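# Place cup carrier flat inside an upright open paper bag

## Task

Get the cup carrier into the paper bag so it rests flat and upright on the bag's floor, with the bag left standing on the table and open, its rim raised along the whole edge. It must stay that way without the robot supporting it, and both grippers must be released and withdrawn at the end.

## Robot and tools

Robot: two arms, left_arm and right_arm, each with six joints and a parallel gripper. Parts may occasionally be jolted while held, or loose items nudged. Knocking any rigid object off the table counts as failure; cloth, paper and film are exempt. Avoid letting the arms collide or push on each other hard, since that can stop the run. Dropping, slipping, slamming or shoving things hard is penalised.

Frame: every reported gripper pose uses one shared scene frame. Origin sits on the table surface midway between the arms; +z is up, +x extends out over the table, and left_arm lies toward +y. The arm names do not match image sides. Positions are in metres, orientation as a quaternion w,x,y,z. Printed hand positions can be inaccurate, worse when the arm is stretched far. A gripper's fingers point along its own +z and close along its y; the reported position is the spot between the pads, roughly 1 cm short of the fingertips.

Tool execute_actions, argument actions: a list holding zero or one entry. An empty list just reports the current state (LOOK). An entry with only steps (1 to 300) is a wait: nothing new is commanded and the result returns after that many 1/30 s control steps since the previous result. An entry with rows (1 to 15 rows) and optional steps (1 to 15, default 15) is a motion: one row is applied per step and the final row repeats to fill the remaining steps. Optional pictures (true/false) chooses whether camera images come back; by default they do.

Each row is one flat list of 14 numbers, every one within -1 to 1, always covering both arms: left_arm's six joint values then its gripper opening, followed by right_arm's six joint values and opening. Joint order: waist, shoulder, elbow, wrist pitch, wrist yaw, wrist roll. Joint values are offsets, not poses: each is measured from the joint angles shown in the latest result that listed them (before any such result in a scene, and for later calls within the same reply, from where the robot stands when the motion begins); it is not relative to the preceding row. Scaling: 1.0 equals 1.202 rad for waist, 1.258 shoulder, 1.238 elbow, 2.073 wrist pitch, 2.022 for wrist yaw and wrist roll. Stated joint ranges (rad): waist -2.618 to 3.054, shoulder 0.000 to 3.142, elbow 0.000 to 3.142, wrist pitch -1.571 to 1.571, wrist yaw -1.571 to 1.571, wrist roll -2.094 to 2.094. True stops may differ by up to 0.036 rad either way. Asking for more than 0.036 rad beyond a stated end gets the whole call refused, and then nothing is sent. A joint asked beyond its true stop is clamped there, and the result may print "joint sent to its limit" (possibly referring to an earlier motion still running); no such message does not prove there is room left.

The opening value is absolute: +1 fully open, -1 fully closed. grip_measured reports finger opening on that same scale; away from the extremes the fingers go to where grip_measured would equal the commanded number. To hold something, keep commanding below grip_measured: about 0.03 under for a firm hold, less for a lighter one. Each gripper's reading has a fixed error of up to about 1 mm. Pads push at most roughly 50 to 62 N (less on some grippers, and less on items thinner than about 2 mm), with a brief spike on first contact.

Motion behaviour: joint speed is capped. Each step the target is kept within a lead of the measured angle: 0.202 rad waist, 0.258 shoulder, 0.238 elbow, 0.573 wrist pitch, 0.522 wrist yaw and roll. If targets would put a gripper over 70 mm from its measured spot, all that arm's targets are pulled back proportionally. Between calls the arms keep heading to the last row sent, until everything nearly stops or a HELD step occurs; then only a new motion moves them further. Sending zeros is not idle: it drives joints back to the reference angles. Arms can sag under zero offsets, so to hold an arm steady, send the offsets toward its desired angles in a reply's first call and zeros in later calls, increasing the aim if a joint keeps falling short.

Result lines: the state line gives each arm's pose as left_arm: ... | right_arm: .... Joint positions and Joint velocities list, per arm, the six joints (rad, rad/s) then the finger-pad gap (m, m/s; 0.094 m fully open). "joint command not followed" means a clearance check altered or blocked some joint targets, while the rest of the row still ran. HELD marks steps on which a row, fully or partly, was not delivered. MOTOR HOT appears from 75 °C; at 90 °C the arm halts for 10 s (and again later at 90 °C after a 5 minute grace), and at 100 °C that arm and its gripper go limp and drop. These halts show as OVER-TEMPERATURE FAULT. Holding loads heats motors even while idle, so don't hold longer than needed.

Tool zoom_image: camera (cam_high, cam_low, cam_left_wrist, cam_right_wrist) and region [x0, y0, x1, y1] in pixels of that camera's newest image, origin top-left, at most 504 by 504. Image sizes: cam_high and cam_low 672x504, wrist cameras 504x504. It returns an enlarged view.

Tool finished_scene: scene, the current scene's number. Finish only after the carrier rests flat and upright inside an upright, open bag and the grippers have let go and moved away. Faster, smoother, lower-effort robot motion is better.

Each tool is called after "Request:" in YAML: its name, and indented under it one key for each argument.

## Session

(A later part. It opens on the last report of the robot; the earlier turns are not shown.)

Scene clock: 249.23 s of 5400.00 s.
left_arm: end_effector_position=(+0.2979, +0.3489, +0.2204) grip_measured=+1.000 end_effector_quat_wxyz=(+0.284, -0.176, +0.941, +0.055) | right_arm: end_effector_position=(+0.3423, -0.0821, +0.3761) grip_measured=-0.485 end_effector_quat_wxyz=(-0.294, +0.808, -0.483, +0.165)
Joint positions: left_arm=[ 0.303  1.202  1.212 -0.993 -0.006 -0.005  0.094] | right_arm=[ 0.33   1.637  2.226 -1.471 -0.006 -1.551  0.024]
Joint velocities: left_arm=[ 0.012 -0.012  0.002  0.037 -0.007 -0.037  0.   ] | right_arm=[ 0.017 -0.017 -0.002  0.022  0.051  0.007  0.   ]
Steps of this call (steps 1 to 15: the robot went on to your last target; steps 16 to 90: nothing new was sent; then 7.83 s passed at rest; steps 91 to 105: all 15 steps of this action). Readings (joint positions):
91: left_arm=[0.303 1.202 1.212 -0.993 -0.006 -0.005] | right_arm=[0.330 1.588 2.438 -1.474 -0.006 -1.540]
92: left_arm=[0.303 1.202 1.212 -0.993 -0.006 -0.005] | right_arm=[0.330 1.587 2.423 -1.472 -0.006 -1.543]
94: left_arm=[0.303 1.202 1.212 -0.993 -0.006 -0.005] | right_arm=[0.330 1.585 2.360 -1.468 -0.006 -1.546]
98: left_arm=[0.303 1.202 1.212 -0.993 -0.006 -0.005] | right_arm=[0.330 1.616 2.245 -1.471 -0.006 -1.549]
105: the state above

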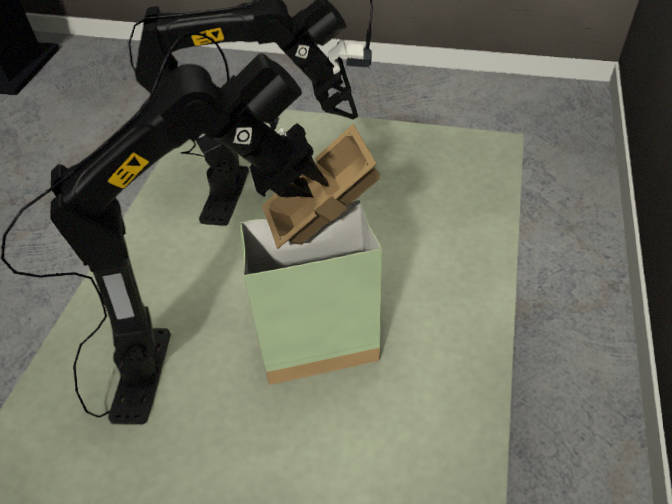

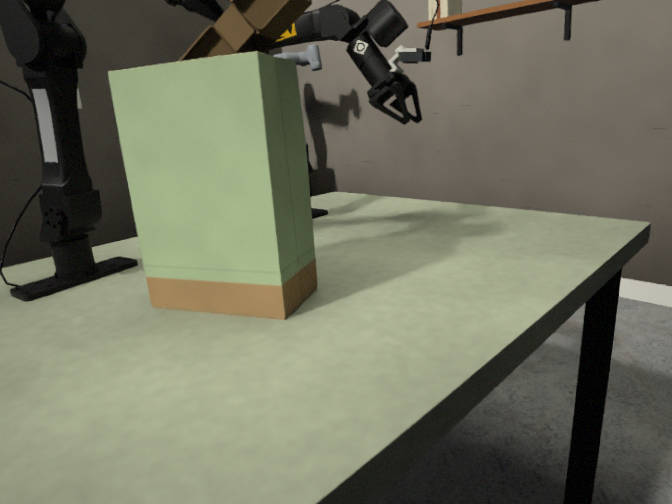

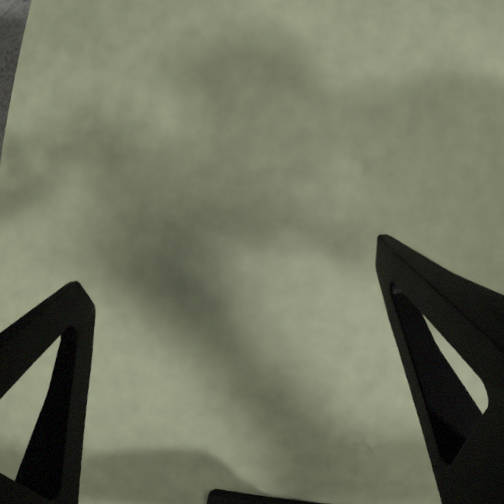

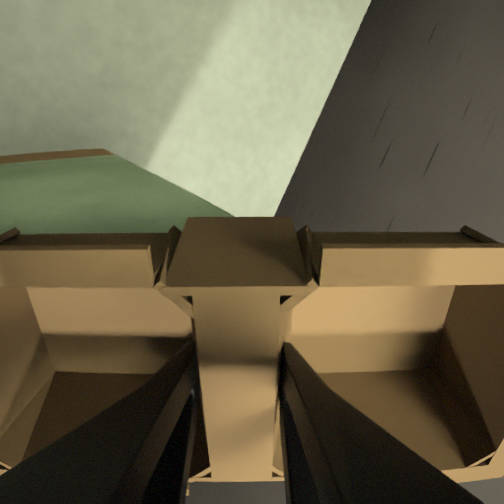

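Request:
execute_actions:
  actions:
    - {"rows":[[0,0,0,0,0,0,1,-0.05,-0.02,0,0,0,0,-0.5],[0,0,0,0,0,0,1,-0.05,-0.03,0,0,0,0,-0.5],[0,0,0,0,0,0,1,-0.05,-0.04,0,0,0,0,-0.5],[0,0,0,0,0,0,1,-0.05,-0.04,0,0,0,0,-0.5],[0,0,0,0,0,0,1,-0.05,-0.05,-0.03,0.007,0,0,-0.5],[0,0,0,0,0,0,1,-0.05,-0.06,-0.06,0.014,0,0,-0.5],[0,0,0,0,0,0,1,-0.05,-0.07,-0.09,0.021,0,0,-0.5],[0,0,0,0,0,0,1,-0.05,-0.08,-0.12,0.028,0,0,-0.5],[0,0,0,0,0,0,1,-0.05,-0.09,-0.15,0.035,0,0,-0.5],[0,0,0,0,0,0,1,-0.05,-0.1,-0.18,0.042,0,0,-0.5],[0,0,0,0,0,0,1,-0.05,-0.105,-0.215,0.05,0,0,-0.5]]}
  pictures: false

Request:
execute_actions:
  actions:
    - {"steps":12}

Scene clock: 264.53 s of 5400.00 s.
left_arm: end_effector_position=(+0.2979, +0.3489, +0.2204) grip_measured=+1.000 end_effector_quat_wxyz=(+0.284, -0.176, +0.941, +0.055) | right_arm: end_effector_position=(+0.3336, -0.1085, +0.3429) grip_measured=-0.485 end_effector_quat_wxyz=(-0.265, +0.803, -0.510, +0.159)
Joint positions: left_arm=[ 0.303  1.202  1.212 -0.993 -0.006 -0.005  0.094] | right_arm=[ 0.276  1.518  1.975 -1.4   -0.005 -1.552  0.024]
Joint velocities: left_arm=[-0.007  0.002  0.017  0.022  0.022  0.066  0.   ] | right_arm=[ 0.002  0.002 -0.256  0.095 -0.007  0.066 -0.002]
Steps of this call (steps 1 to 15: the robot went on to your last target; steps 16 to 90: nothing new was sent; then 11.80 s passed at rest; steps 91 to 105: all 15 steps of this action). Readings (joint positions):
91: left_arm=[0.303 1.202 1.212 -0.993 -0.006 -0.005] | right_arm=[0.323 1.637 2.226 -1.471 -0.009 -1.552]
92: left_arm=[0.303 1.202 1.212 -0.993 -0.006 -0.005] | right_arm=[0.311 1.635 2.226 -1.471 -0.010 -1.552]
94: left_arm=[0.303 1.202 1.212 -0.993 -0.006 -0.005] | right_arm=[0.285 1.630 2.226 -1.471 -0.008 -1.552]
98: left_arm=[0.303 1.202 1.212 -0.993 -0.006 -0.005] | right_arm=[0.276 1.575 2.153 -1.447 -0.005 -1.552]
105: the state above

Scene clock: 264.93 s of 5400.00 s.
left_arm: end_effector_position=(+0.2979, +0.3489, +0.2204) grip_measured=+1.000 end_effector_quat_wxyz=(+0.284, -0.176, +0.941, +0.055) | right_arm: end_effector_position=(+0.3374, -0.1067, +0.3442) grip_measured=-0.485 end_effector_quat_wxyz=(-0.271, +0.800, -0.509, +0.163)
Joint positions: left_arm=[ 0.303  1.202  1.212 -0.993 -0.006 -0.005  0.094] | right_arm=[ 0.276  1.518  1.969 -1.378 -0.005 -1.552  0.024]
Joint velocities: left_arm=[ 0.017 -0.007 -0.007  0.007  0.007  0.022  0.   ] | right_arm=[-0.007  0.017  0.017 -0.066 -0.007 -0.007 -0.001]
Steps of this call (steps 1 to 12: the robot went on to your last target). Readings (joint positions):
1: left_arm=[0.303 1.202 1.212 -0.993 -0.006 -0.005] | right_arm=[0.276 1.518 1.969 -1.397 -0.005 -1.552]
2: left_arm=[0.303 1.202 1.212 -0.993 -0.006 -0.005] | right_arm=[0.276 1.518 1.969 -1.395 -0.005 -1.552]
4: left_arm=[0.303 1.202 1.212 -0.993 -0.006 -0.005] | right_arm=[0.276 1.518 1.969 -1.388 -0.005 -1.552]
8: left_arm=[0.303 1.202 1.212 -0.993 -0.006 -0.005] | right_arm=[0.276 1.518 1.969 -1.380 -0.005 -1.552]
12: the state above

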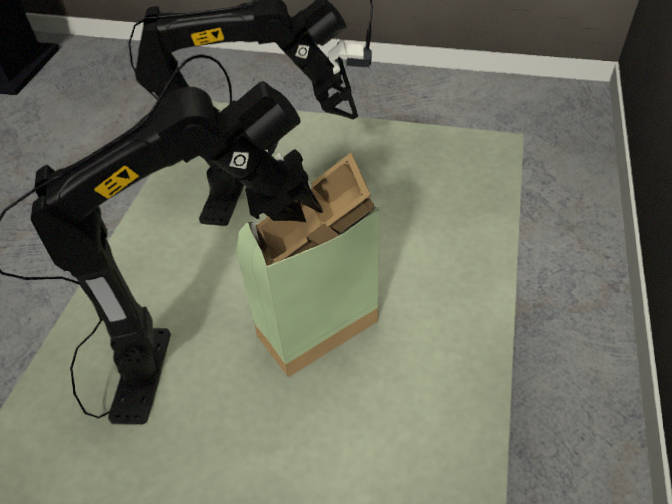

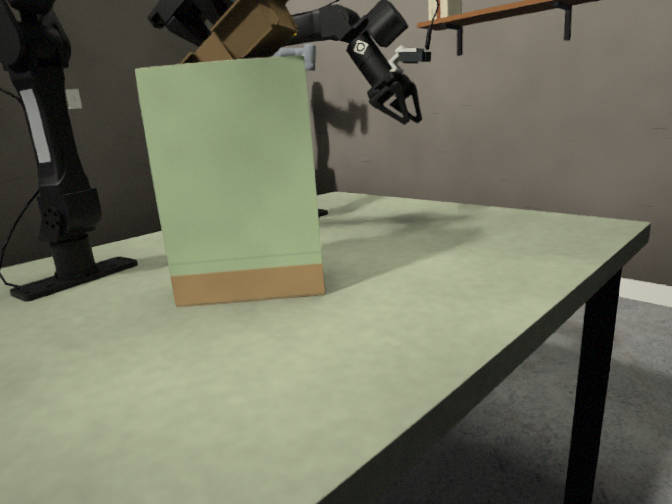

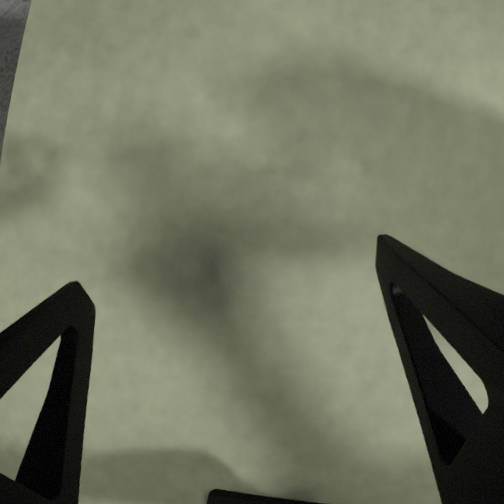

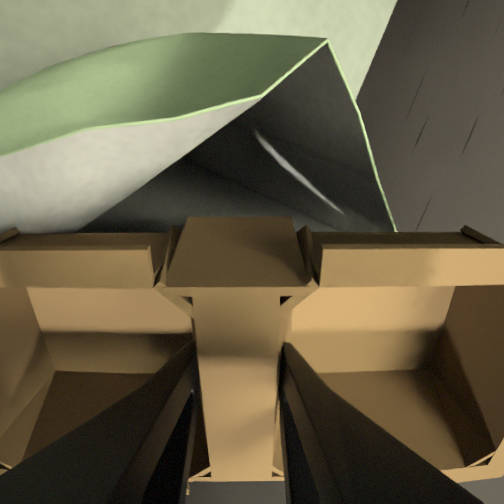

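Request:
execute_actions:
  actions:
    - {"rows":[[0,0,0,0,0,0,1,0,0.01,0.05,-0.01,0,0,-0.5],[0,0,0,0,0,0,1,0,0.02,0.1,-0.02,0,0,-0.5],[0,0,0,0,0,0,1,0,0.02,0.1,-0.02,0,0,-0.5],[0,0,0,0,0,0,1,0,0.02,0.1,-0.02,0,0,-0.5],[0,0,0,0,0,0,1,0,0.02,0.1,-0.02,0,-0.04,-0.5],[0,0,0,0,0,0,1,0.01,0.02,0.1,-0.02,0,-0.08,-0.5],[0,0,0,0,0,0,1,0.02,0.02,0.1,-0.02,0,-0.12,-0.5],[0,0,0,0,0,0,1,0.03,0.02,0.1,-0.02,0,-0.15,-0.5]]}
  pictures: false

Request:
execute_actions:
  actions:
    - {"steps":12}

Scene clock: 302.20 s of 5400.00 s.
left_arm: end_effector_position=(+0.2979, +0.3489, +0.2204) grip_measured=+1.000 end_effector_quat_wxyz=(+0.284, -0.176, +0.941, +0.055) | right_arm: end_effector_position=(+0.3359, -0.0971, +0.3677) grip_measured=-0.485 end_effector_quat_wxyz=(-0.271, +0.856, -0.386, +0.210)
Joint positions: left_arm=[ 0.303  1.202  1.212 -0.993 -0.006 -0.005  0.094] | right_arm=[ 0.303  1.539  2.068 -1.401 -0.004 -1.811  0.024]
Joint velocities: left_arm=[ 0.017 -0.017 -0.027  0.037 -0.037  0.022  0.   ] | right_arm=[-0.012 -0.007 -0.012 -0.022 -0.095 -0.344  0.   ]
Steps of this call (steps 1 to 30: the robot went on to your last target; steps 31 to 90: nothing new was sent; then 33.77 s passed at rest; steps 91 to 105: all 15 steps of this action). Readings (joint positions):
91: left_arm=[0.303 1.202 1.212 -0.993 -0.006 -0.005] | right_arm=[0.276 1.519 1.974 -1.380 -0.005 -1.552]
92: left_arm=[0.303 1.202 1.212 -0.993 -0.006 -0.005] | right_arm=[0.276 1.527 1.994 -1.390 -0.005 -1.552]
94: left_arm=[0.303 1.202 1.212 -0.993 -0.006 -0.005] | right_arm=[0.276 1.538 2.040 -1.395 -0.005 -1.552]
98: left_arm=[0.303 1.202 1.212 -0.993 -0.006 -0.005] | right_arm=[0.282 1.539 2.068 -1.396 -0.004 -1.667]
105: the state above

Scene clock: 302.60 s of 5400.00 s.
left_arm: end_effector_position=(+0.2979, +0.3489, +0.2204) grip_measured=+1.000 end_effector_quat_wxyz=(+0.284, -0.176, +0.941, +0.055) | right_arm: end_effector_position=(+0.3357, -0.0972, +0.3676) grip_measured=-0.485 end_effector_quat_wxyz=(-0.267, +0.863, -0.371, +0.214)
Joint positions: left_arm=[ 0.303  1.202  1.212 -0.993 -0.006 -0.005  0.094] | right_arm=[ 0.303  1.539  2.068 -1.402 -0.004 -1.845  0.024]
Joint velocities: left_arm=[-0.002  0.002 -0.027 -0.007 -0.007  0.037  0.   ] | right_arm=[ 0.012 -0.017 -0.017 -0.037  0.066 -0.037 -0.001]
Steps of this call (steps 1 to 12: the robot went on to your last target). Readings (joint positions):
1: left_arm=[0.303 1.202 1.212 -0.993 -0.006 -0.005] | right_arm=[0.303 1.539 2.068 -1.401 -0.004 -1.818]
2: left_arm=[0.303 1.202 1.212 -0.993 -0.006 -0.005] | right_arm=[0.303 1.539 2.068 -1.401 -0.004 -1.824]
4: left_arm=[0.303 1.202 1.212 -0.993 -0.006 -0.005] | right_arm=[0.303 1.539 2.068 -1.402 -0.004 -1.833]
8: left_arm=[0.303 1.202 1.212 -0.993 -0.006 -0.005] | right_arm=[0.303 1.539 2.068 -1.402 -0.004 -1.842]
12: the state above

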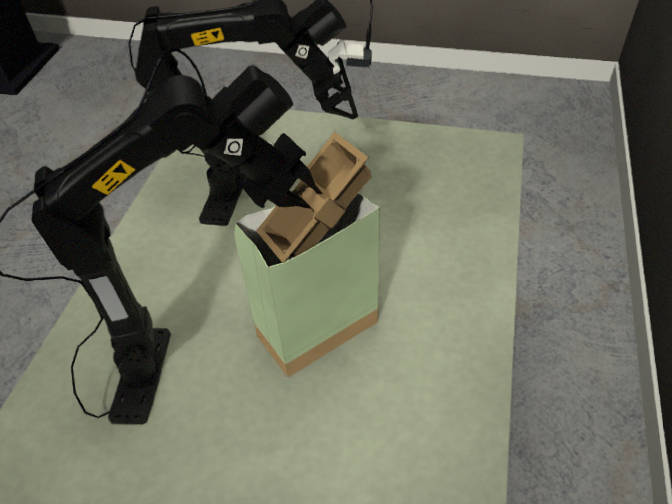

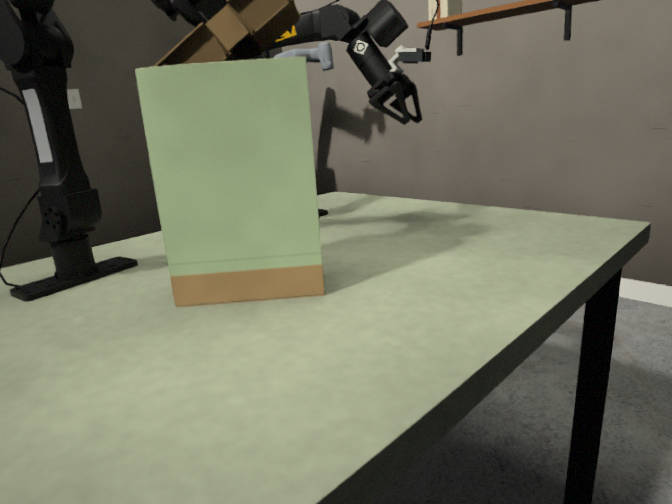

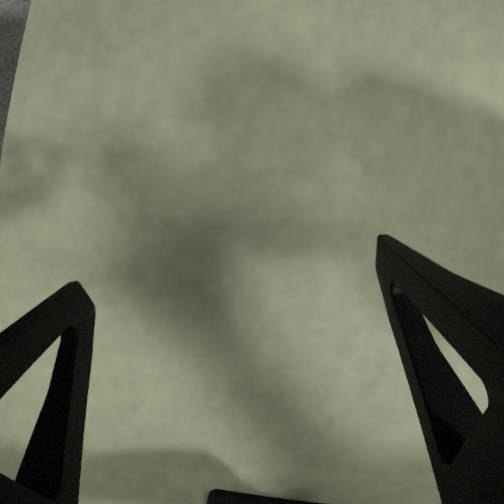

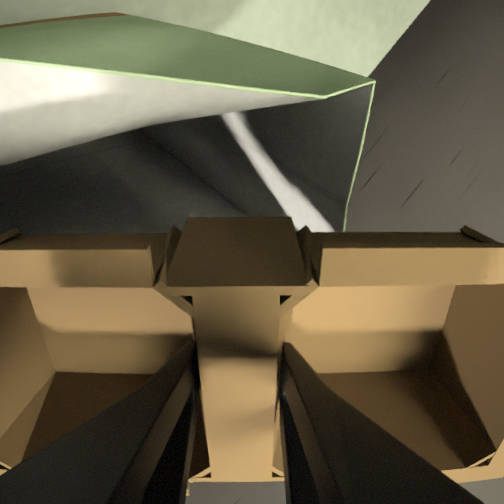

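Request:
zoom_image:
  camera: "cam_high"
  region: [200,100,420,300]

Region (200, 100, 420, 300) of cam_high's 672x504 image, scaled by 2.291, with more detail than that image has; it fills the top 458 rows of this view, and the rest is white.

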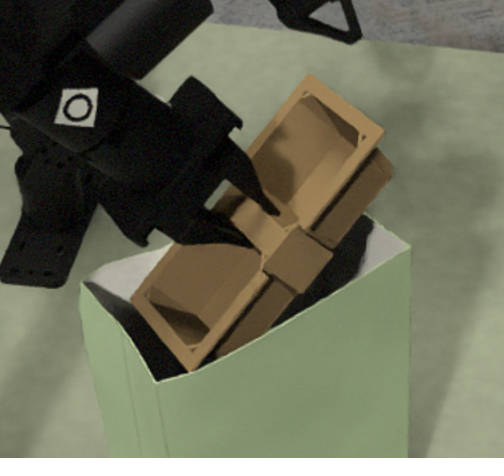

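Request:
execute_actions:
  actions:
    - {"rows":[[0,0,0,0,0,0,1,0.015,0.01,0,-0.006,0,0,-0.5],[0,0,0,0,0,0,1,0.025,0.02,0,-0.012,0,0,-0.5],[0,0,0,0,0,0,1,0.025,0.03,0,-0.018,0,0,-0.5],[0,0,0,0,0,0,1,0.025,0.04,0,-0.024,0,0,-0.5],[0,0,0,0,0,0,1,0.025,0.05,0,-0.03,0,0,-0.5],[0,0,0,0,0,0,1,0.025,0.06,0,-0.036,0,0,-0.5],[0,0,0,0,0,0,1,0.025,0.07,-0.005,-0.042,0,0,-0.5],[0,0,0,0,0,0,1,0.025,0.08,-0.005,-0.048,0,0,-0.5],[0,0,0,0,0,0,1,0.025,0.09,-0.01,-0.054,0,0,-0.5],[0,0,0,0,0,0,1,0.025,0.1,-0.01,-0.058,0,0,-0.5]]}
  pictures: false

Request:
execute_actions:
  actions:
    - {"steps":12}

Scene clock: 318.00 s of 5400.00 s.
left_arm: end_effector_position=(+0.2979, +0.3489, +0.2204) grip_measured=+1.000 end_effector_quat_wxyz=(+0.284, -0.176, +0.941, +0.055) | right_arm: end_effector_position=(+0.3427, -0.0851, +0.3105) grip_measured=-0.485 end_effector_quat_wxyz=(-0.187, +0.897, -0.374, +0.147)
Joint positions: left_arm=[ 0.303  1.202  1.212 -0.993 -0.006 -0.005  0.094] | right_arm=[ 0.323  1.673  2.068 -1.487 -0.003 -1.848  0.024]
Joint velocities: left_arm=[-0.017 -0.002  0.007 -0.007  0.007 -0.007  0.   ] | right_arm=[-0.012  0.027 -0.002 -0.154 -0.022  0.051 -0.001]
Steps of this call (steps 1 to 30: the robot went on to your last target; steps 31 to 90: nothing new was sent; then 11.90 s passed at rest; steps 91 to 105: all 15 steps of this action). Readings (joint positions):
91: left_arm=[0.303 1.202 1.212 -0.993 -0.006 -0.005] | right_arm=[0.303 1.539 2.068 -1.402 -0.004 -1.848]
92: left_arm=[0.303 1.202 1.212 -0.993 -0.006 -0.005] | right_arm=[0.307 1.540 2.068 -1.403 -0.003 -1.848]
94: left_arm=[0.303 1.202 1.212 -0.993 -0.006 -0.005] | right_arm=[0.318 1.548 2.068 -1.409 -0.003 -1.848]
98: left_arm=[0.303 1.202 1.212 -0.993 -0.006 -0.005] | right_arm=[0.323 1.595 2.068 -1.441 -0.003 -1.848]
105: the state above

Scene clock: 318.40 s of 5400.00 s.
left_arm: end_effector_position=(+0.2979, +0.3489, +0.2204) grip_measured=+1.000 end_effector_quat_wxyz=(+0.284, -0.176, +0.941, +0.055) | right_arm: end_effector_position=(+0.3396, -0.0868, +0.3087) grip_measured=-0.485 end_effector_quat_wxyz=(-0.181, +0.898, -0.374, +0.142)
Joint positions: left_arm=[ 0.303  1.202  1.212 -0.993 -0.006 -0.005  0.094] | right_arm=[ 0.323  1.673  2.068 -1.503 -0.003 -1.848  0.024]
Joint velocities: left_arm=[-0.017  0.002 -0.012  0.022  0.022  0.022  0.   ] | right_arm=[ 0.002 -0.002  0.007 -0.022  0.081 -0.051 -0.001]
Steps of this call (steps 1 to 12: the robot went on to your last target). Readings (joint positions):
1: left_arm=[0.303 1.202 1.212 -0.993 -0.006 -0.005] | right_arm=[0.323 1.673 2.068 -1.490 -0.003 -1.848]
2: left_arm=[0.303 1.202 1.212 -0.993 -0.006 -0.005] | right_arm=[0.323 1.673 2.068 -1.493 -0.003 -1.848]
4: left_arm=[0.303 1.202 1.212 -0.993 -0.006 -0.005] | right_arm=[0.323 1.673 2.068 -1.497 -0.003 -1.848]
8: left_arm=[0.303 1.202 1.212 -0.993 -0.006 -0.005] | right_arm=[0.323 1.673 2.068 -1.502 -0.003 -1.848]
12: the state above

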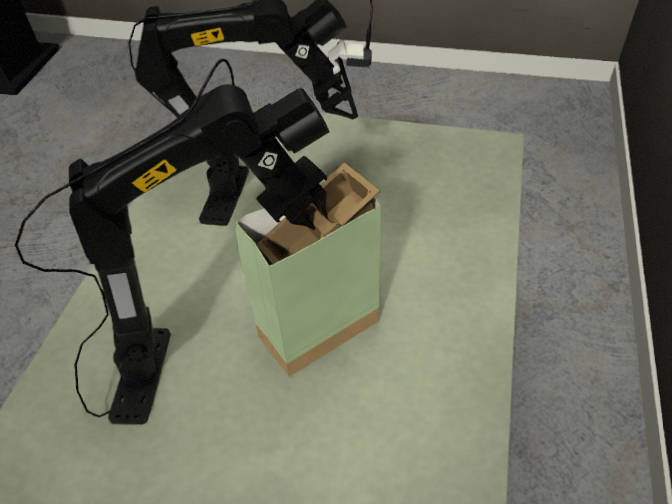

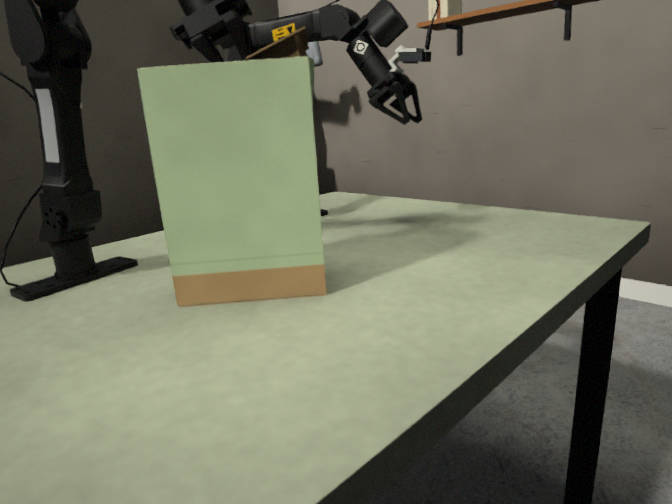

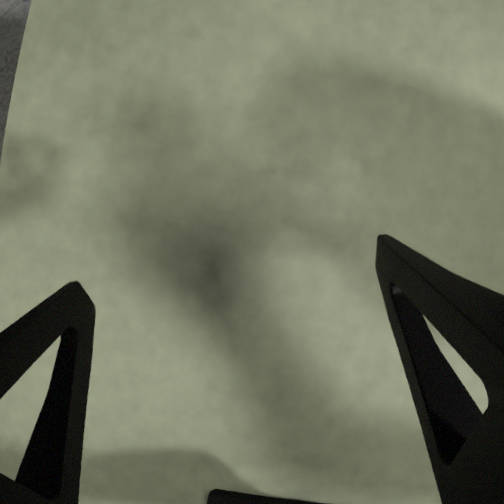

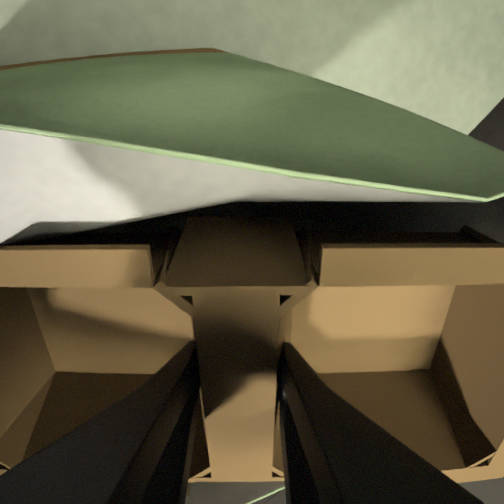

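Request:
execute_actions:
  actions:
    - {"rows":[[0,0,0,0,0,0,1,0,-0.03,0,-0.01,0,-0.01,-0.5],[0,0,0,0,0,0,1,0,-0.04,0,-0.01,0,-0.02,-0.5],[0,0,0,0,0,0,1,0,-0.045,0,-0.01,0,-0.03,-0.5],[0,0,0,0,0,0,1,0,-0.045,-0.02,-0.01,0,-0.03,-0.5],[0,0,0,0,0,0,1,0,-0.045,-0.04,-0.01,0,-0.03,-0.5],[0,0,0,0,0,0,1,0,-0.045,-0.06,-0.005,0,-0.03,-0.5],[0,0,0,0,0,0,1,0,-0.045,-0.08,0,0,-0.03,-0.5],[0,0,0,0,0,0,1,0,-0.045,-0.1,0,0,-0.03,-0.5],[0,0,0,0,0,0,1,0,-0.045,-0.115,0.005,0,-0.03,-0.5]]}
  pictures: false

Request:
execute_actions:
  actions:
    - {"steps":12}

Scene clock: 333.87 s of 5400.00 s.
left_arm: end_effector_position=(+0.2979, +0.3489, +0.2204) grip_measured=+1.000 end_effector_quat_wxyz=(+0.284, -0.176, +0.941, +0.055) | right_arm: end_effector_position=(+0.3217, -0.0967, +0.2836) grip_measured=-0.485 end_effector_quat_wxyz=(-0.146, +0.916, -0.355, +0.120)
Joint positions: left_arm=[ 0.303  1.202  1.212 -0.993 -0.006 -0.005  0.094] | right_arm=[ 0.323  1.622  1.933 -1.502 -0.003 -1.898  0.024]
Joint velocities: left_arm=[ 0.002 -0.002 -0.007 -0.051  0.007  0.022  0.   ] | right_arm=[ 0.002 -0.017 -0.007 -0.022 -0.007 -0.037  0.001]
Steps of this call (steps 1 to 30: the robot went on to your last target; steps 31 to 90: nothing new was sent; then 11.97 s passed at rest; steps 91 to 105: all 15 steps of this action). Readings (joint positions):
91: left_arm=[0.303 1.202 1.212 -0.993 -0.006 -0.005] | right_arm=[0.323 1.672 2.068 -1.503 -0.003 -1.849]
92: left_arm=[0.303 1.202 1.212 -0.993 -0.006 -0.005] | right_arm=[0.323 1.669 2.068 -1.503 -0.003 -1.855]
94: left_arm=[0.303 1.202 1.212 -0.993 -0.006 -0.005] | right_arm=[0.323 1.659 2.066 -1.503 -0.003 -1.871]
98: left_arm=[0.303 1.202 1.212 -0.993 -0.006 -0.005] | right_arm=[0.323 1.625 2.009 -1.503 -0.003 -1.889]
105: the state above

Scene clock: 334.27 s of 5400.00 s.
left_arm: end_effector_position=(+0.2979, +0.3489, +0.2204) grip_measured=+1.000 end_effector_quat_wxyz=(+0.284, -0.176, +0.941, +0.055) | right_arm: end_effector_position=(+0.3217, -0.0967, +0.2836) grip_measured=-0.485 end_effector_quat_wxyz=(-0.145, +0.916, -0.354, +0.120)
Joint positions: left_arm=[ 0.303  1.202  1.212 -0.993 -0.006 -0.005  0.094] | right_arm=[ 0.323  1.622  1.933 -1.502 -0.003 -1.9    0.024]
Joint velocities: left_arm=[-0.012  0.002  0.012  0.022  0.007 -0.007  0.   ] | right_arm=[-0.017 -0.007 -0.007  0.007 -0.022 -0.007 -0.   ]
Steps of this call (steps 1 to 12: the robot went on to your last target). Readings (joint positions):
1: left_arm=[0.303 1.202 1.212 -0.993 -0.006 -0.005] | right_arm=[0.323 1.622 1.933 -1.502 -0.003 -1.899]
2: left_arm=[0.303 1.202 1.212 -0.993 -0.006 -0.005] | right_arm=[0.323 1.622 1.933 -1.502 -0.003 -1.899]
4: left_arm=[0.303 1.202 1.212 -0.993 -0.006 -0.005] | right_arm=[0.323 1.622 1.933 -1.502 -0.003 -1.899]
8: left_arm=[0.303 1.202 1.212 -0.993 -0.006 -0.005] | right_arm=[0.323 1.622 1.933 -1.502 -0.003 -1.900]
12: the state above

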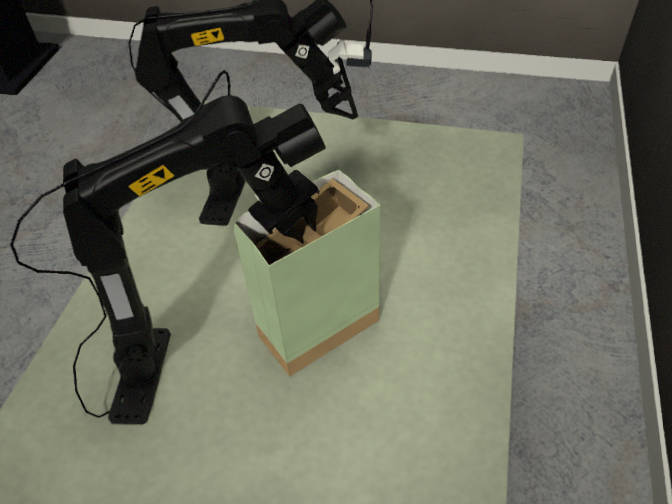

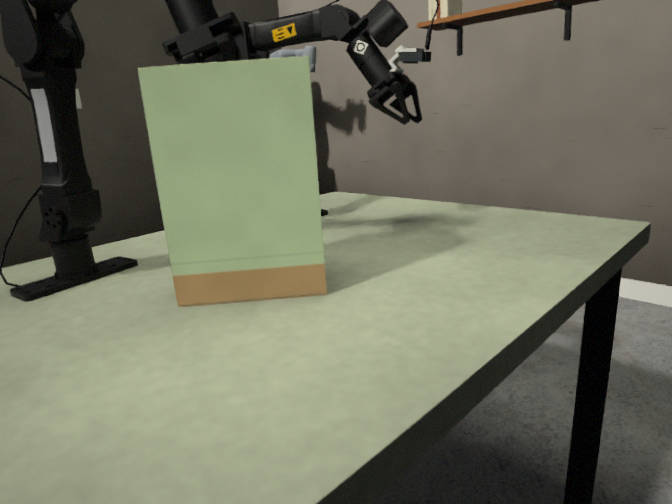

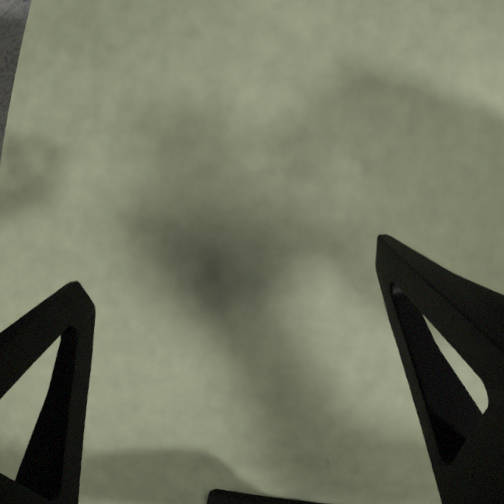

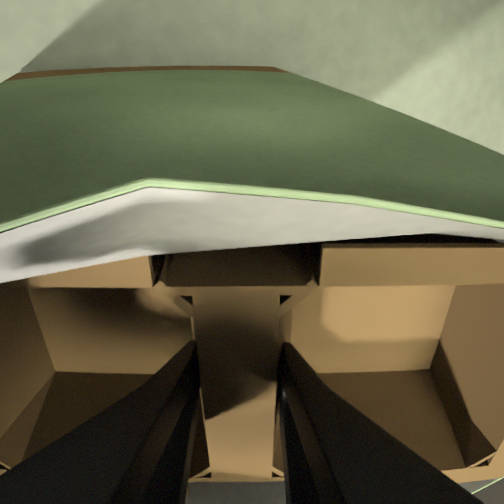

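Request:
execute_actions:
  actions:
    - {"rows":[[0,0,0,0,0,0,1,0,0.015,0,-0.003,0,0,-0.5],[0,0,0,0,0,0,1,0,0.03,0,-0.006,0,0,-0.5],[0,0,0,0,0,0,1,0,0.045,0,-0.009,0,0,-0.5],[0,0,0,0,0,0,1,0,0.06,0,-0.012,0,0,-0.5],[0,0,0,0,0,0,1,0,0.075,0,-0.015,0,0,-0.5],[0,0,0,0,0,0,1,0,0.09,0,-0.018,0,0,-0.5],[0,0,0,0,0,0,1,0,0.105,0,-0.021,0,0,-0.5],[0,0,0,0,0,0,1,0,0.12,0,-0.024,0,0,-0.5],[0,0,0,0,0,0,1,0,0.135,0,-0.028,0,0,-0.5]]}
  pictures: false

Request:
execute_actions:
  actions:
    - {"steps":12}

Scene clock: 343.67 s of 5400.00 s.
left_arm: end_effector_position=(+0.2979, +0.3489, +0.2204) grip_measured=+1.000 end_effector_quat_wxyz=(+0.284, -0.176, +0.941, +0.055) | right_arm: end_effector_position=(+0.3378, -0.0878, +0.2201) grip_measured=-0.485 end_effector_quat_wxyz=(-0.065, +0.929, -0.359, +0.052)
Joint positions: left_arm=[ 0.303  1.202  1.212 -0.993 -0.006 -0.005  0.094] | right_arm=[ 0.323  1.809  1.933 -1.529 -0.003 -1.9    0.024]
Joint velocities: left_arm=[-0.027 -0.002 -0.002  0.007 -0.007 -0.081  0.   ] | right_arm=[-0.007  0.012 -0.017 -0.066  0.095 -0.022  0.   ]
Steps of this call (steps 1 to 15: the robot went on to your last target; steps 16 to 90: nothing new was sent; then 5.90 s passed at rest; steps 91 to 105: all 15 steps of this action). Readings (joint positions):
91: left_arm=[0.303 1.202 1.212 -0.993 -0.006 -0.005] | right_arm=[0.323 1.622 1.933 -1.502 -0.003 -1.900]
92: left_arm=[0.303 1.202 1.212 -0.993 -0.006 -0.005] | right_arm=[0.323 1.625 1.933 -1.503 -0.003 -1.900]
94: left_arm=[0.303 1.202 1.212 -0.993 -0.006 -0.005] | right_arm=[0.323 1.639 1.933 -1.505 -0.003 -1.900]
98: left_arm=[0.303 1.202 1.212 -0.993 -0.006 -0.005] | right_arm=[0.323 1.717 1.933 -1.515 -0.003 -1.900]
105: the state above

Scene clock: 344.07 s of 5400.00 s.
left_arm: end_effector_position=(+0.2979, +0.3489, +0.2204) grip_measured=+1.000 end_effector_quat_wxyz=(+0.284, -0.176, +0.941, +0.055) | right_arm: end_effector_position=(+0.3364, -0.0886, +0.2201) grip_measured=-0.485 end_effector_quat_wxyz=(-0.062, +0.930, -0.360, +0.050)
Joint positions: left_arm=[ 0.303  1.202  1.212 -0.993 -0.006 -0.005  0.094] | right_arm=[ 0.323  1.808  1.933 -1.536 -0.003 -1.9    0.024]
Joint velocities: left_arm=[ 0.017 -0.017 -0.007  0.066 -0.066 -0.007  0.   ] | right_arm=[-0.017  0.012 -0.017 -0.066  0.037  0.022  0.001]
Steps of this call (steps 1 to 12: the robot went on to your last target). Readings (joint positions):
1: left_arm=[0.303 1.202 1.212 -0.993 -0.006 -0.005] | right_arm=[0.323 1.808 1.933 -1.531 -0.003 -1.900]
2: left_arm=[0.303 1.202 1.212 -0.993 -0.006 -0.005] | right_arm=[0.323 1.808 1.933 -1.532 -0.003 -1.900]
4: left_arm=[0.303 1.202 1.212 -0.993 -0.006 -0.005] | right_arm=[0.323 1.808 1.933 -1.534 -0.003 -1.900]
8: left_arm=[0.303 1.202 1.212 -0.993 -0.006 -0.005] | right_arm=[0.323 1.808 1.933 -1.535 -0.003 -1.900]
12: the state above

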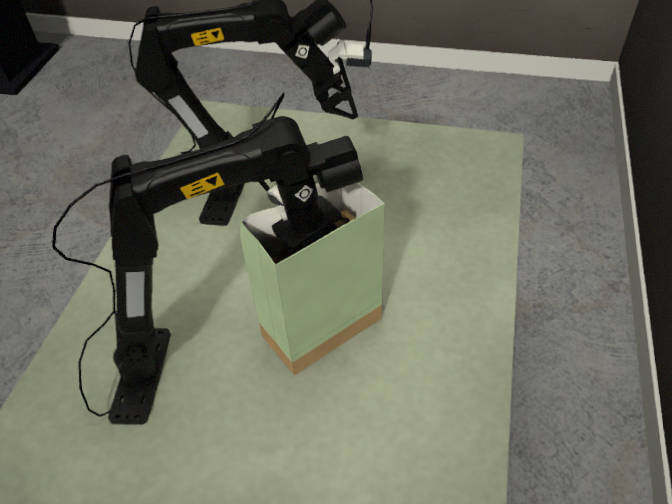

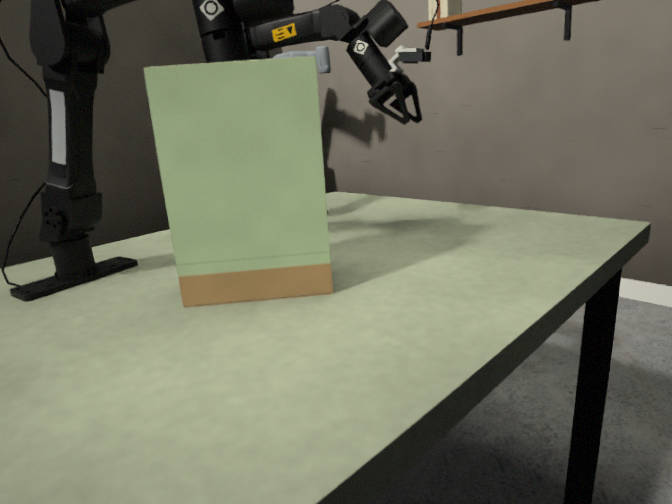

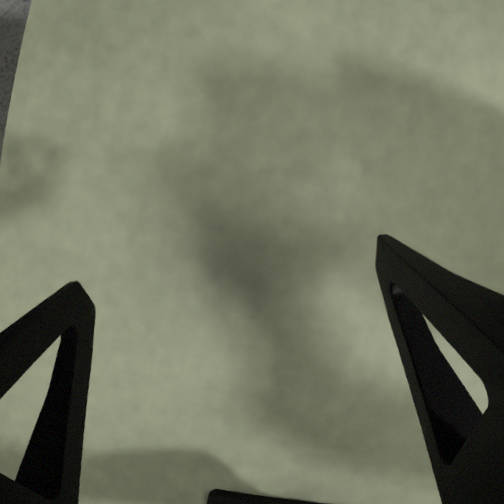

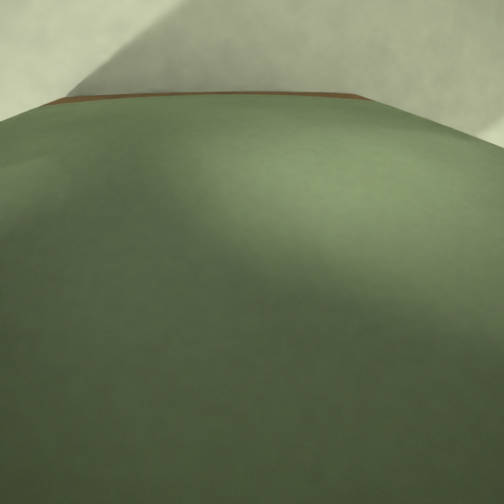

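Request:
execute_actions:
  actions:
    - {"rows":[[0,0,0,0,0,0,1,0,0,-0.02,0.006,0,0,-0.5],[0,0,0,0,0,0,1,0,0,-0.04,0.012,0,0,-0.5],[0,0,0,0,0,0,1,0,0,-0.06,0.018,0,0,-0.5],[0,0,0,0,0,0,1,0,0,-0.08,0.024,0,0,-0.5],[0,0,0,0,0,0,1,0,0,-0.1,0.03,0,0,-0.5],[0,0,0,0,0,0,1,0,0,-0.12,0.036,0,0,-0.5],[0,0,0,0,0,0,1,0,0,-0.14,0.042,0,0,-0.5],[0,0,0,0,0,0,1,0,0,-0.16,0.05,0,0,-0.5],[0,0,0,0,0,0,1,0,0,-0.185,0.058,0,0,-0.5]]}
  pictures: false

Request:
execute_actions:
  actions:
    - {"steps":12}

Scene clock: 352.70 s of 5400.00 s.
left_arm: end_effector_position=(+0.2979, +0.3489, +0.2204) grip_measured=+1.000 end_effector_quat_wxyz=(+0.284, -0.176, +0.941, +0.055) | right_arm: end_effector_position=(+0.3246, -0.0945, +0.1658) grip_measured=-0.485 end_effector_quat_wxyz=(-0.022, +0.932, -0.361, +0.014)
Joint positions: left_arm=[ 0.303  1.202  1.212 -0.993 -0.006 -0.005  0.094] | right_arm=[ 0.323  1.808  1.722 -1.433 -0.006 -1.9    0.024]
Joint velocities: left_arm=[-0.007  0.007 -0.017 -0.007 -0.037  0.037  0.   ] | right_arm=[ 0.002 -0.007 -0.007  0.007 -0.051  0.022  0.001]
Steps of this call (steps 1 to 15: the robot went on to your last target; steps 16 to 90: nothing new was sent; then 5.13 s passed at rest; steps 91 to 105: all 15 steps of this action). Readings (joint positions):
91: left_arm=[0.303 1.202 1.212 -0.993 -0.006 -0.005] | right_arm=[0.323 1.808 1.933 -1.536 -0.003 -1.900]
92: left_arm=[0.303 1.202 1.212 -0.993 -0.006 -0.005] | right_arm=[0.323 1.808 1.927 -1.531 -0.003 -1.900]
94: left_arm=[0.303 1.202 1.212 -0.993 -0.006 -0.005] | right_arm=[0.323 1.808 1.899 -1.518 -0.003 -1.900]
98: left_arm=[0.303 1.202 1.212 -0.993 -0.006 -0.005] | right_arm=[0.323 1.808 1.795 -1.481 -0.003 -1.900]
105: the state above

Scene clock: 353.10 s of 5400.00 s.
left_arm: end_effector_position=(+0.2979, +0.3489, +0.2204) grip_measured=+1.000 end_effector_quat_wxyz=(+0.284, -0.176, +0.941, +0.055) | right_arm: end_effector_position=(+0.3247, -0.0945, +0.1659) grip_measured=-0.485 end_effector_quat_wxyz=(-0.022, +0.932, -0.361, +0.015)
Joint positions: left_arm=[ 0.303  1.202  1.212 -0.993 -0.006 -0.005  0.094] | right_arm=[ 0.323  1.808  1.722 -1.432 -0.006 -1.9    0.024]
Joint velocities: left_arm=[ 0.002  0.007 -0.007  0.007  0.022  0.037  0.   ] | right_arm=[-0.002  0.012 -0.002  0.051 -0.051 -0.051 -0.   ]
Steps of this call (steps 1 to 12: the robot went on to your last target). Readings (joint positions):
1: left_arm=[0.303 1.202 1.212 -0.993 -0.006 -0.005] | right_arm=[0.323 1.808 1.722 -1.433 -0.006 -1.900]
2: left_arm=[0.303 1.202 1.212 -0.993 -0.006 -0.005] | right_arm=[0.323 1.808 1.722 -1.432 -0.006 -1.900]
4: left_arm=[0.303 1.202 1.212 -0.993 -0.006 -0.005] | right_arm=[0.323 1.808 1.722 -1.432 -0.006 -1.900]
8: left_arm=[0.303 1.202 1.212 -0.993 -0.006 -0.005] | right_arm=[0.323 1.808 1.722 -1.432 -0.006 -1.900]
12: the state above

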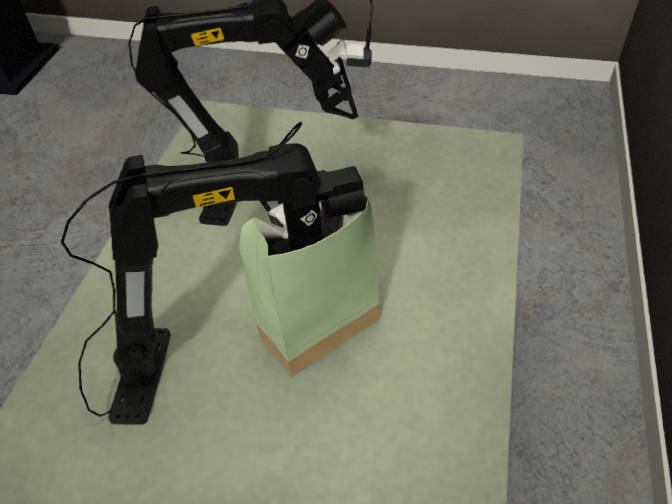

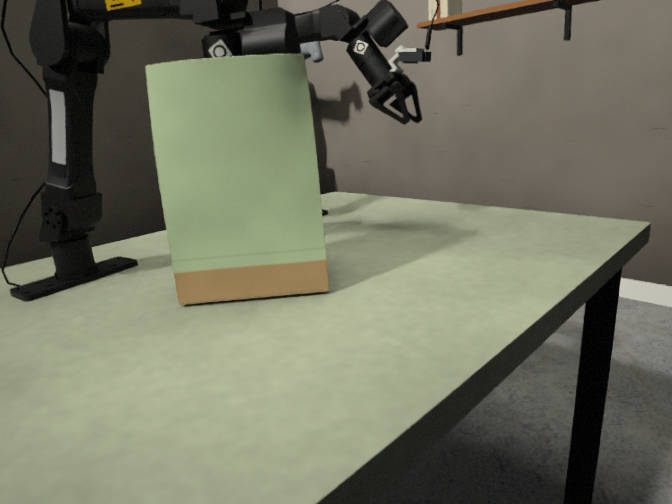

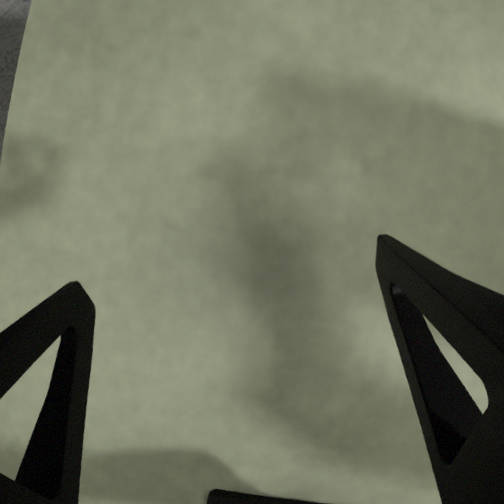

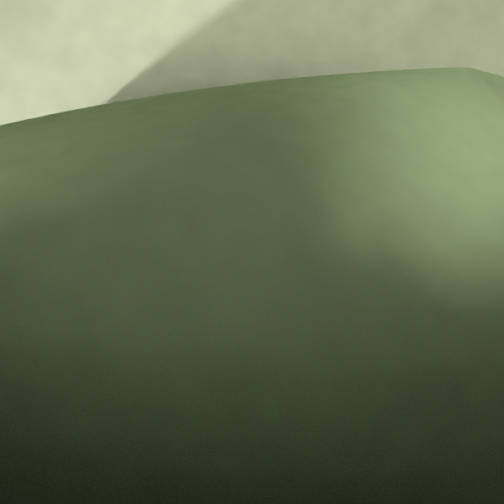

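Request:
execute_actions:
  actions:
    - {"rows":[[0,0,0,0,0,0,1,0,0,0.01,0,0,0,-0.4],[0,0,0,0,0,0,1,0,0,0.01,0,0,0,-0.3],[0,0,0,0,0,0,1,0,0,0.01,0,0,0,-0.2],[0,0,0,0,0,0,1,0,0,0.01,0,0,0,-0.2],[0,0,0,0,0,0,1,0,0,0.01,0,0,0,-0.2],[0,0,0,0,0,0,1,0,0,0.01,0,0,0,-0.2],[0,0,0,0,0,0,1,0,0,0.01,0,0,0,-0.2],[0,0,0,0,0,0,1,0,0,0.01,0,0,0,-0.2],[0,0,0,0,0,0,1,0,0,0.04,-0.005,0,0,-0.2],[0,0,0,0,0,0,1,0,0,0.07,-0.01,0,0,-0.2],[0,0,0,0,0,0,1,0,0,0.1,-0.02,0,0,-0.2],[0,0,0,0,0,0,1,0,0,0.13,-0.03,0,0,-0.2],[0,0,0,0,0,0,1,0,0,0.16,-0.04,0,0,-0.2],[0,0,0,0,0,0,1,0,0,0.19,-0.05,0,0,-0.2],[0,0,0,0,0,0,1,0,0,0.22,-0.058,0,0,-0.2]]}
  pictures: false

Request:
execute_actions:
  actions:
    - {"steps":15}

Scene clock: 361.80 s of 5400.00 s.
left_arm: end_effector_position=(+0.2979, +0.3489, +0.2204) grip_measured=+1.000 end_effector_quat_wxyz=(+0.284, -0.176, +0.941, +0.055) | right_arm: end_effector_position=(+0.3439, -0.0838, +0.2108) grip_measured=-0.203 end_effector_quat_wxyz=(-0.070, +0.929, -0.359, +0.054)
Joint positions: left_arm=[ 0.303  1.202  1.212 -0.993 -0.006 -0.005  0.094] | right_arm=[ 0.323  1.814  1.899 -1.479 -0.007 -1.9    0.037]
Joint velocities: left_arm=[-0.012 -0.002 -0.017 -0.007 -0.022 -0.007  0.   ] | right_arm=[-0.002 -0.012  1.179 -0.3    0.022  0.051 -0.   ]
Steps of this call (steps 1 to 15: the robot went on to your last target; steps 16 to 90: nothing new was sent; then 5.20 s passed at rest; steps 91 to 105: all 15 steps of this action). Readings (joint positions):
91: left_arm=[0.303 1.202 1.212 -0.993 -0.006 -0.005] | right_arm=[0.323 1.808 1.722 -1.432 -0.007 -1.900]
92: left_arm=[0.303 1.202 1.212 -0.993 -0.006 -0.005] | right_arm=[0.323 1.808 1.722 -1.432 -0.007 -1.900]
94: left_arm=[0.303 1.202 1.212 -0.993 -0.006 -0.005] | right_arm=[0.323 1.808 1.722 -1.432 -0.007 -1.900]
98: left_arm=[0.303 1.202 1.212 -0.993 -0.006 -0.005] | right_arm=[0.323 1.808 1.722 -1.432 -0.007 -1.900]
105: the state above

Scene clock: 362.30 s of 5400.00 s.
left_arm: end_effector_position=(+0.2979, +0.3489, +0.2204) grip_measured=+1.000 end_effector_quat_wxyz=(+0.284, -0.176, +0.941, +0.055) | right_arm: end_effector_position=(+0.3439, -0.0838, +0.2337) grip_measured=-0.203 end_effector_quat_wxyz=(-0.085, +0.927, -0.358, +0.067)
Joint positions: left_arm=[ 0.303  1.202  1.212 -0.993 -0.006 -0.005  0.094] | right_arm=[ 0.323  1.807  1.979 -1.527 -0.007 -1.9    0.037]
Joint velocities: left_arm=[ 0.017  0.002 -0.022  0.095  0.022  0.022  0.   ] | right_arm=[ 0.002  0.002 -0.007  0.037  0.022 -0.007 -0.001]
Steps of this call (steps 1 to 15: the robot went on to your last target). Readings (joint positions):
1: left_arm=[0.303 1.202 1.212 -0.993 -0.006 -0.005] | right_arm=[0.323 1.814 1.934 -1.486 -0.007 -1.900]
2: left_arm=[0.303 1.202 1.212 -0.993 -0.006 -0.005] | right_arm=[0.323 1.812 1.959 -1.489 -0.007 -1.900]
4: left_arm=[0.303 1.202 1.212 -0.993 -0.006 -0.005] | right_arm=[0.323 1.807 1.978 -1.497 -0.007 -1.900]
8: left_arm=[0.303 1.202 1.212 -0.993 -0.006 -0.005] | right_arm=[0.323 1.807 1.979 -1.516 -0.007 -1.900]
15: the state above

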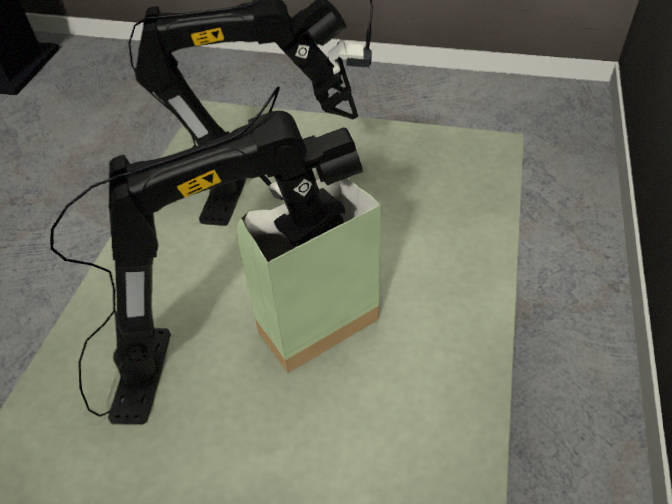

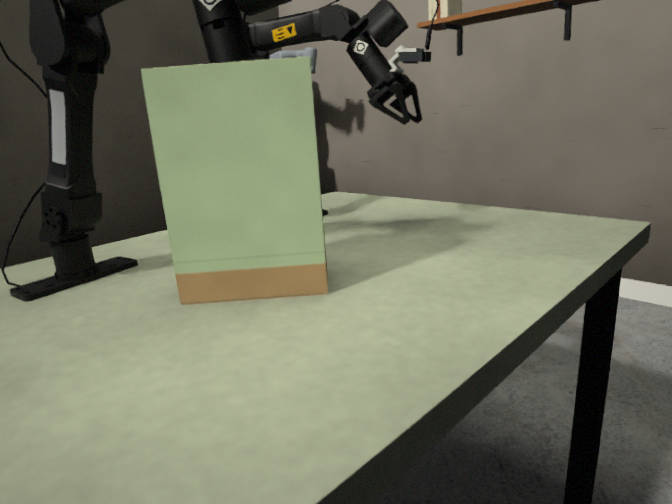

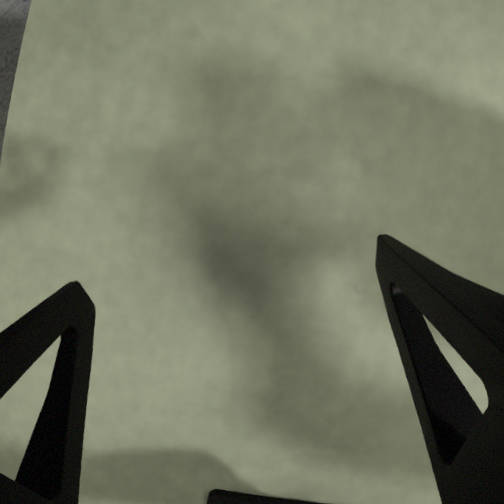

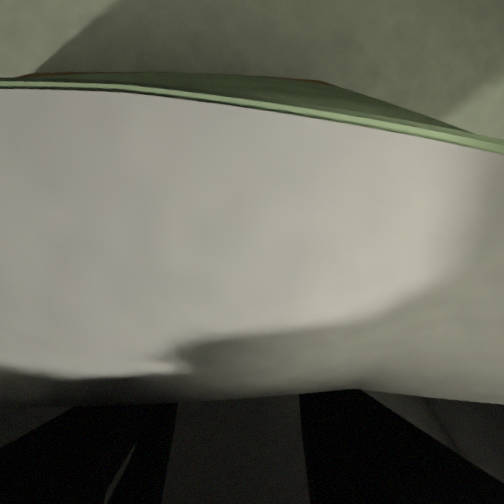

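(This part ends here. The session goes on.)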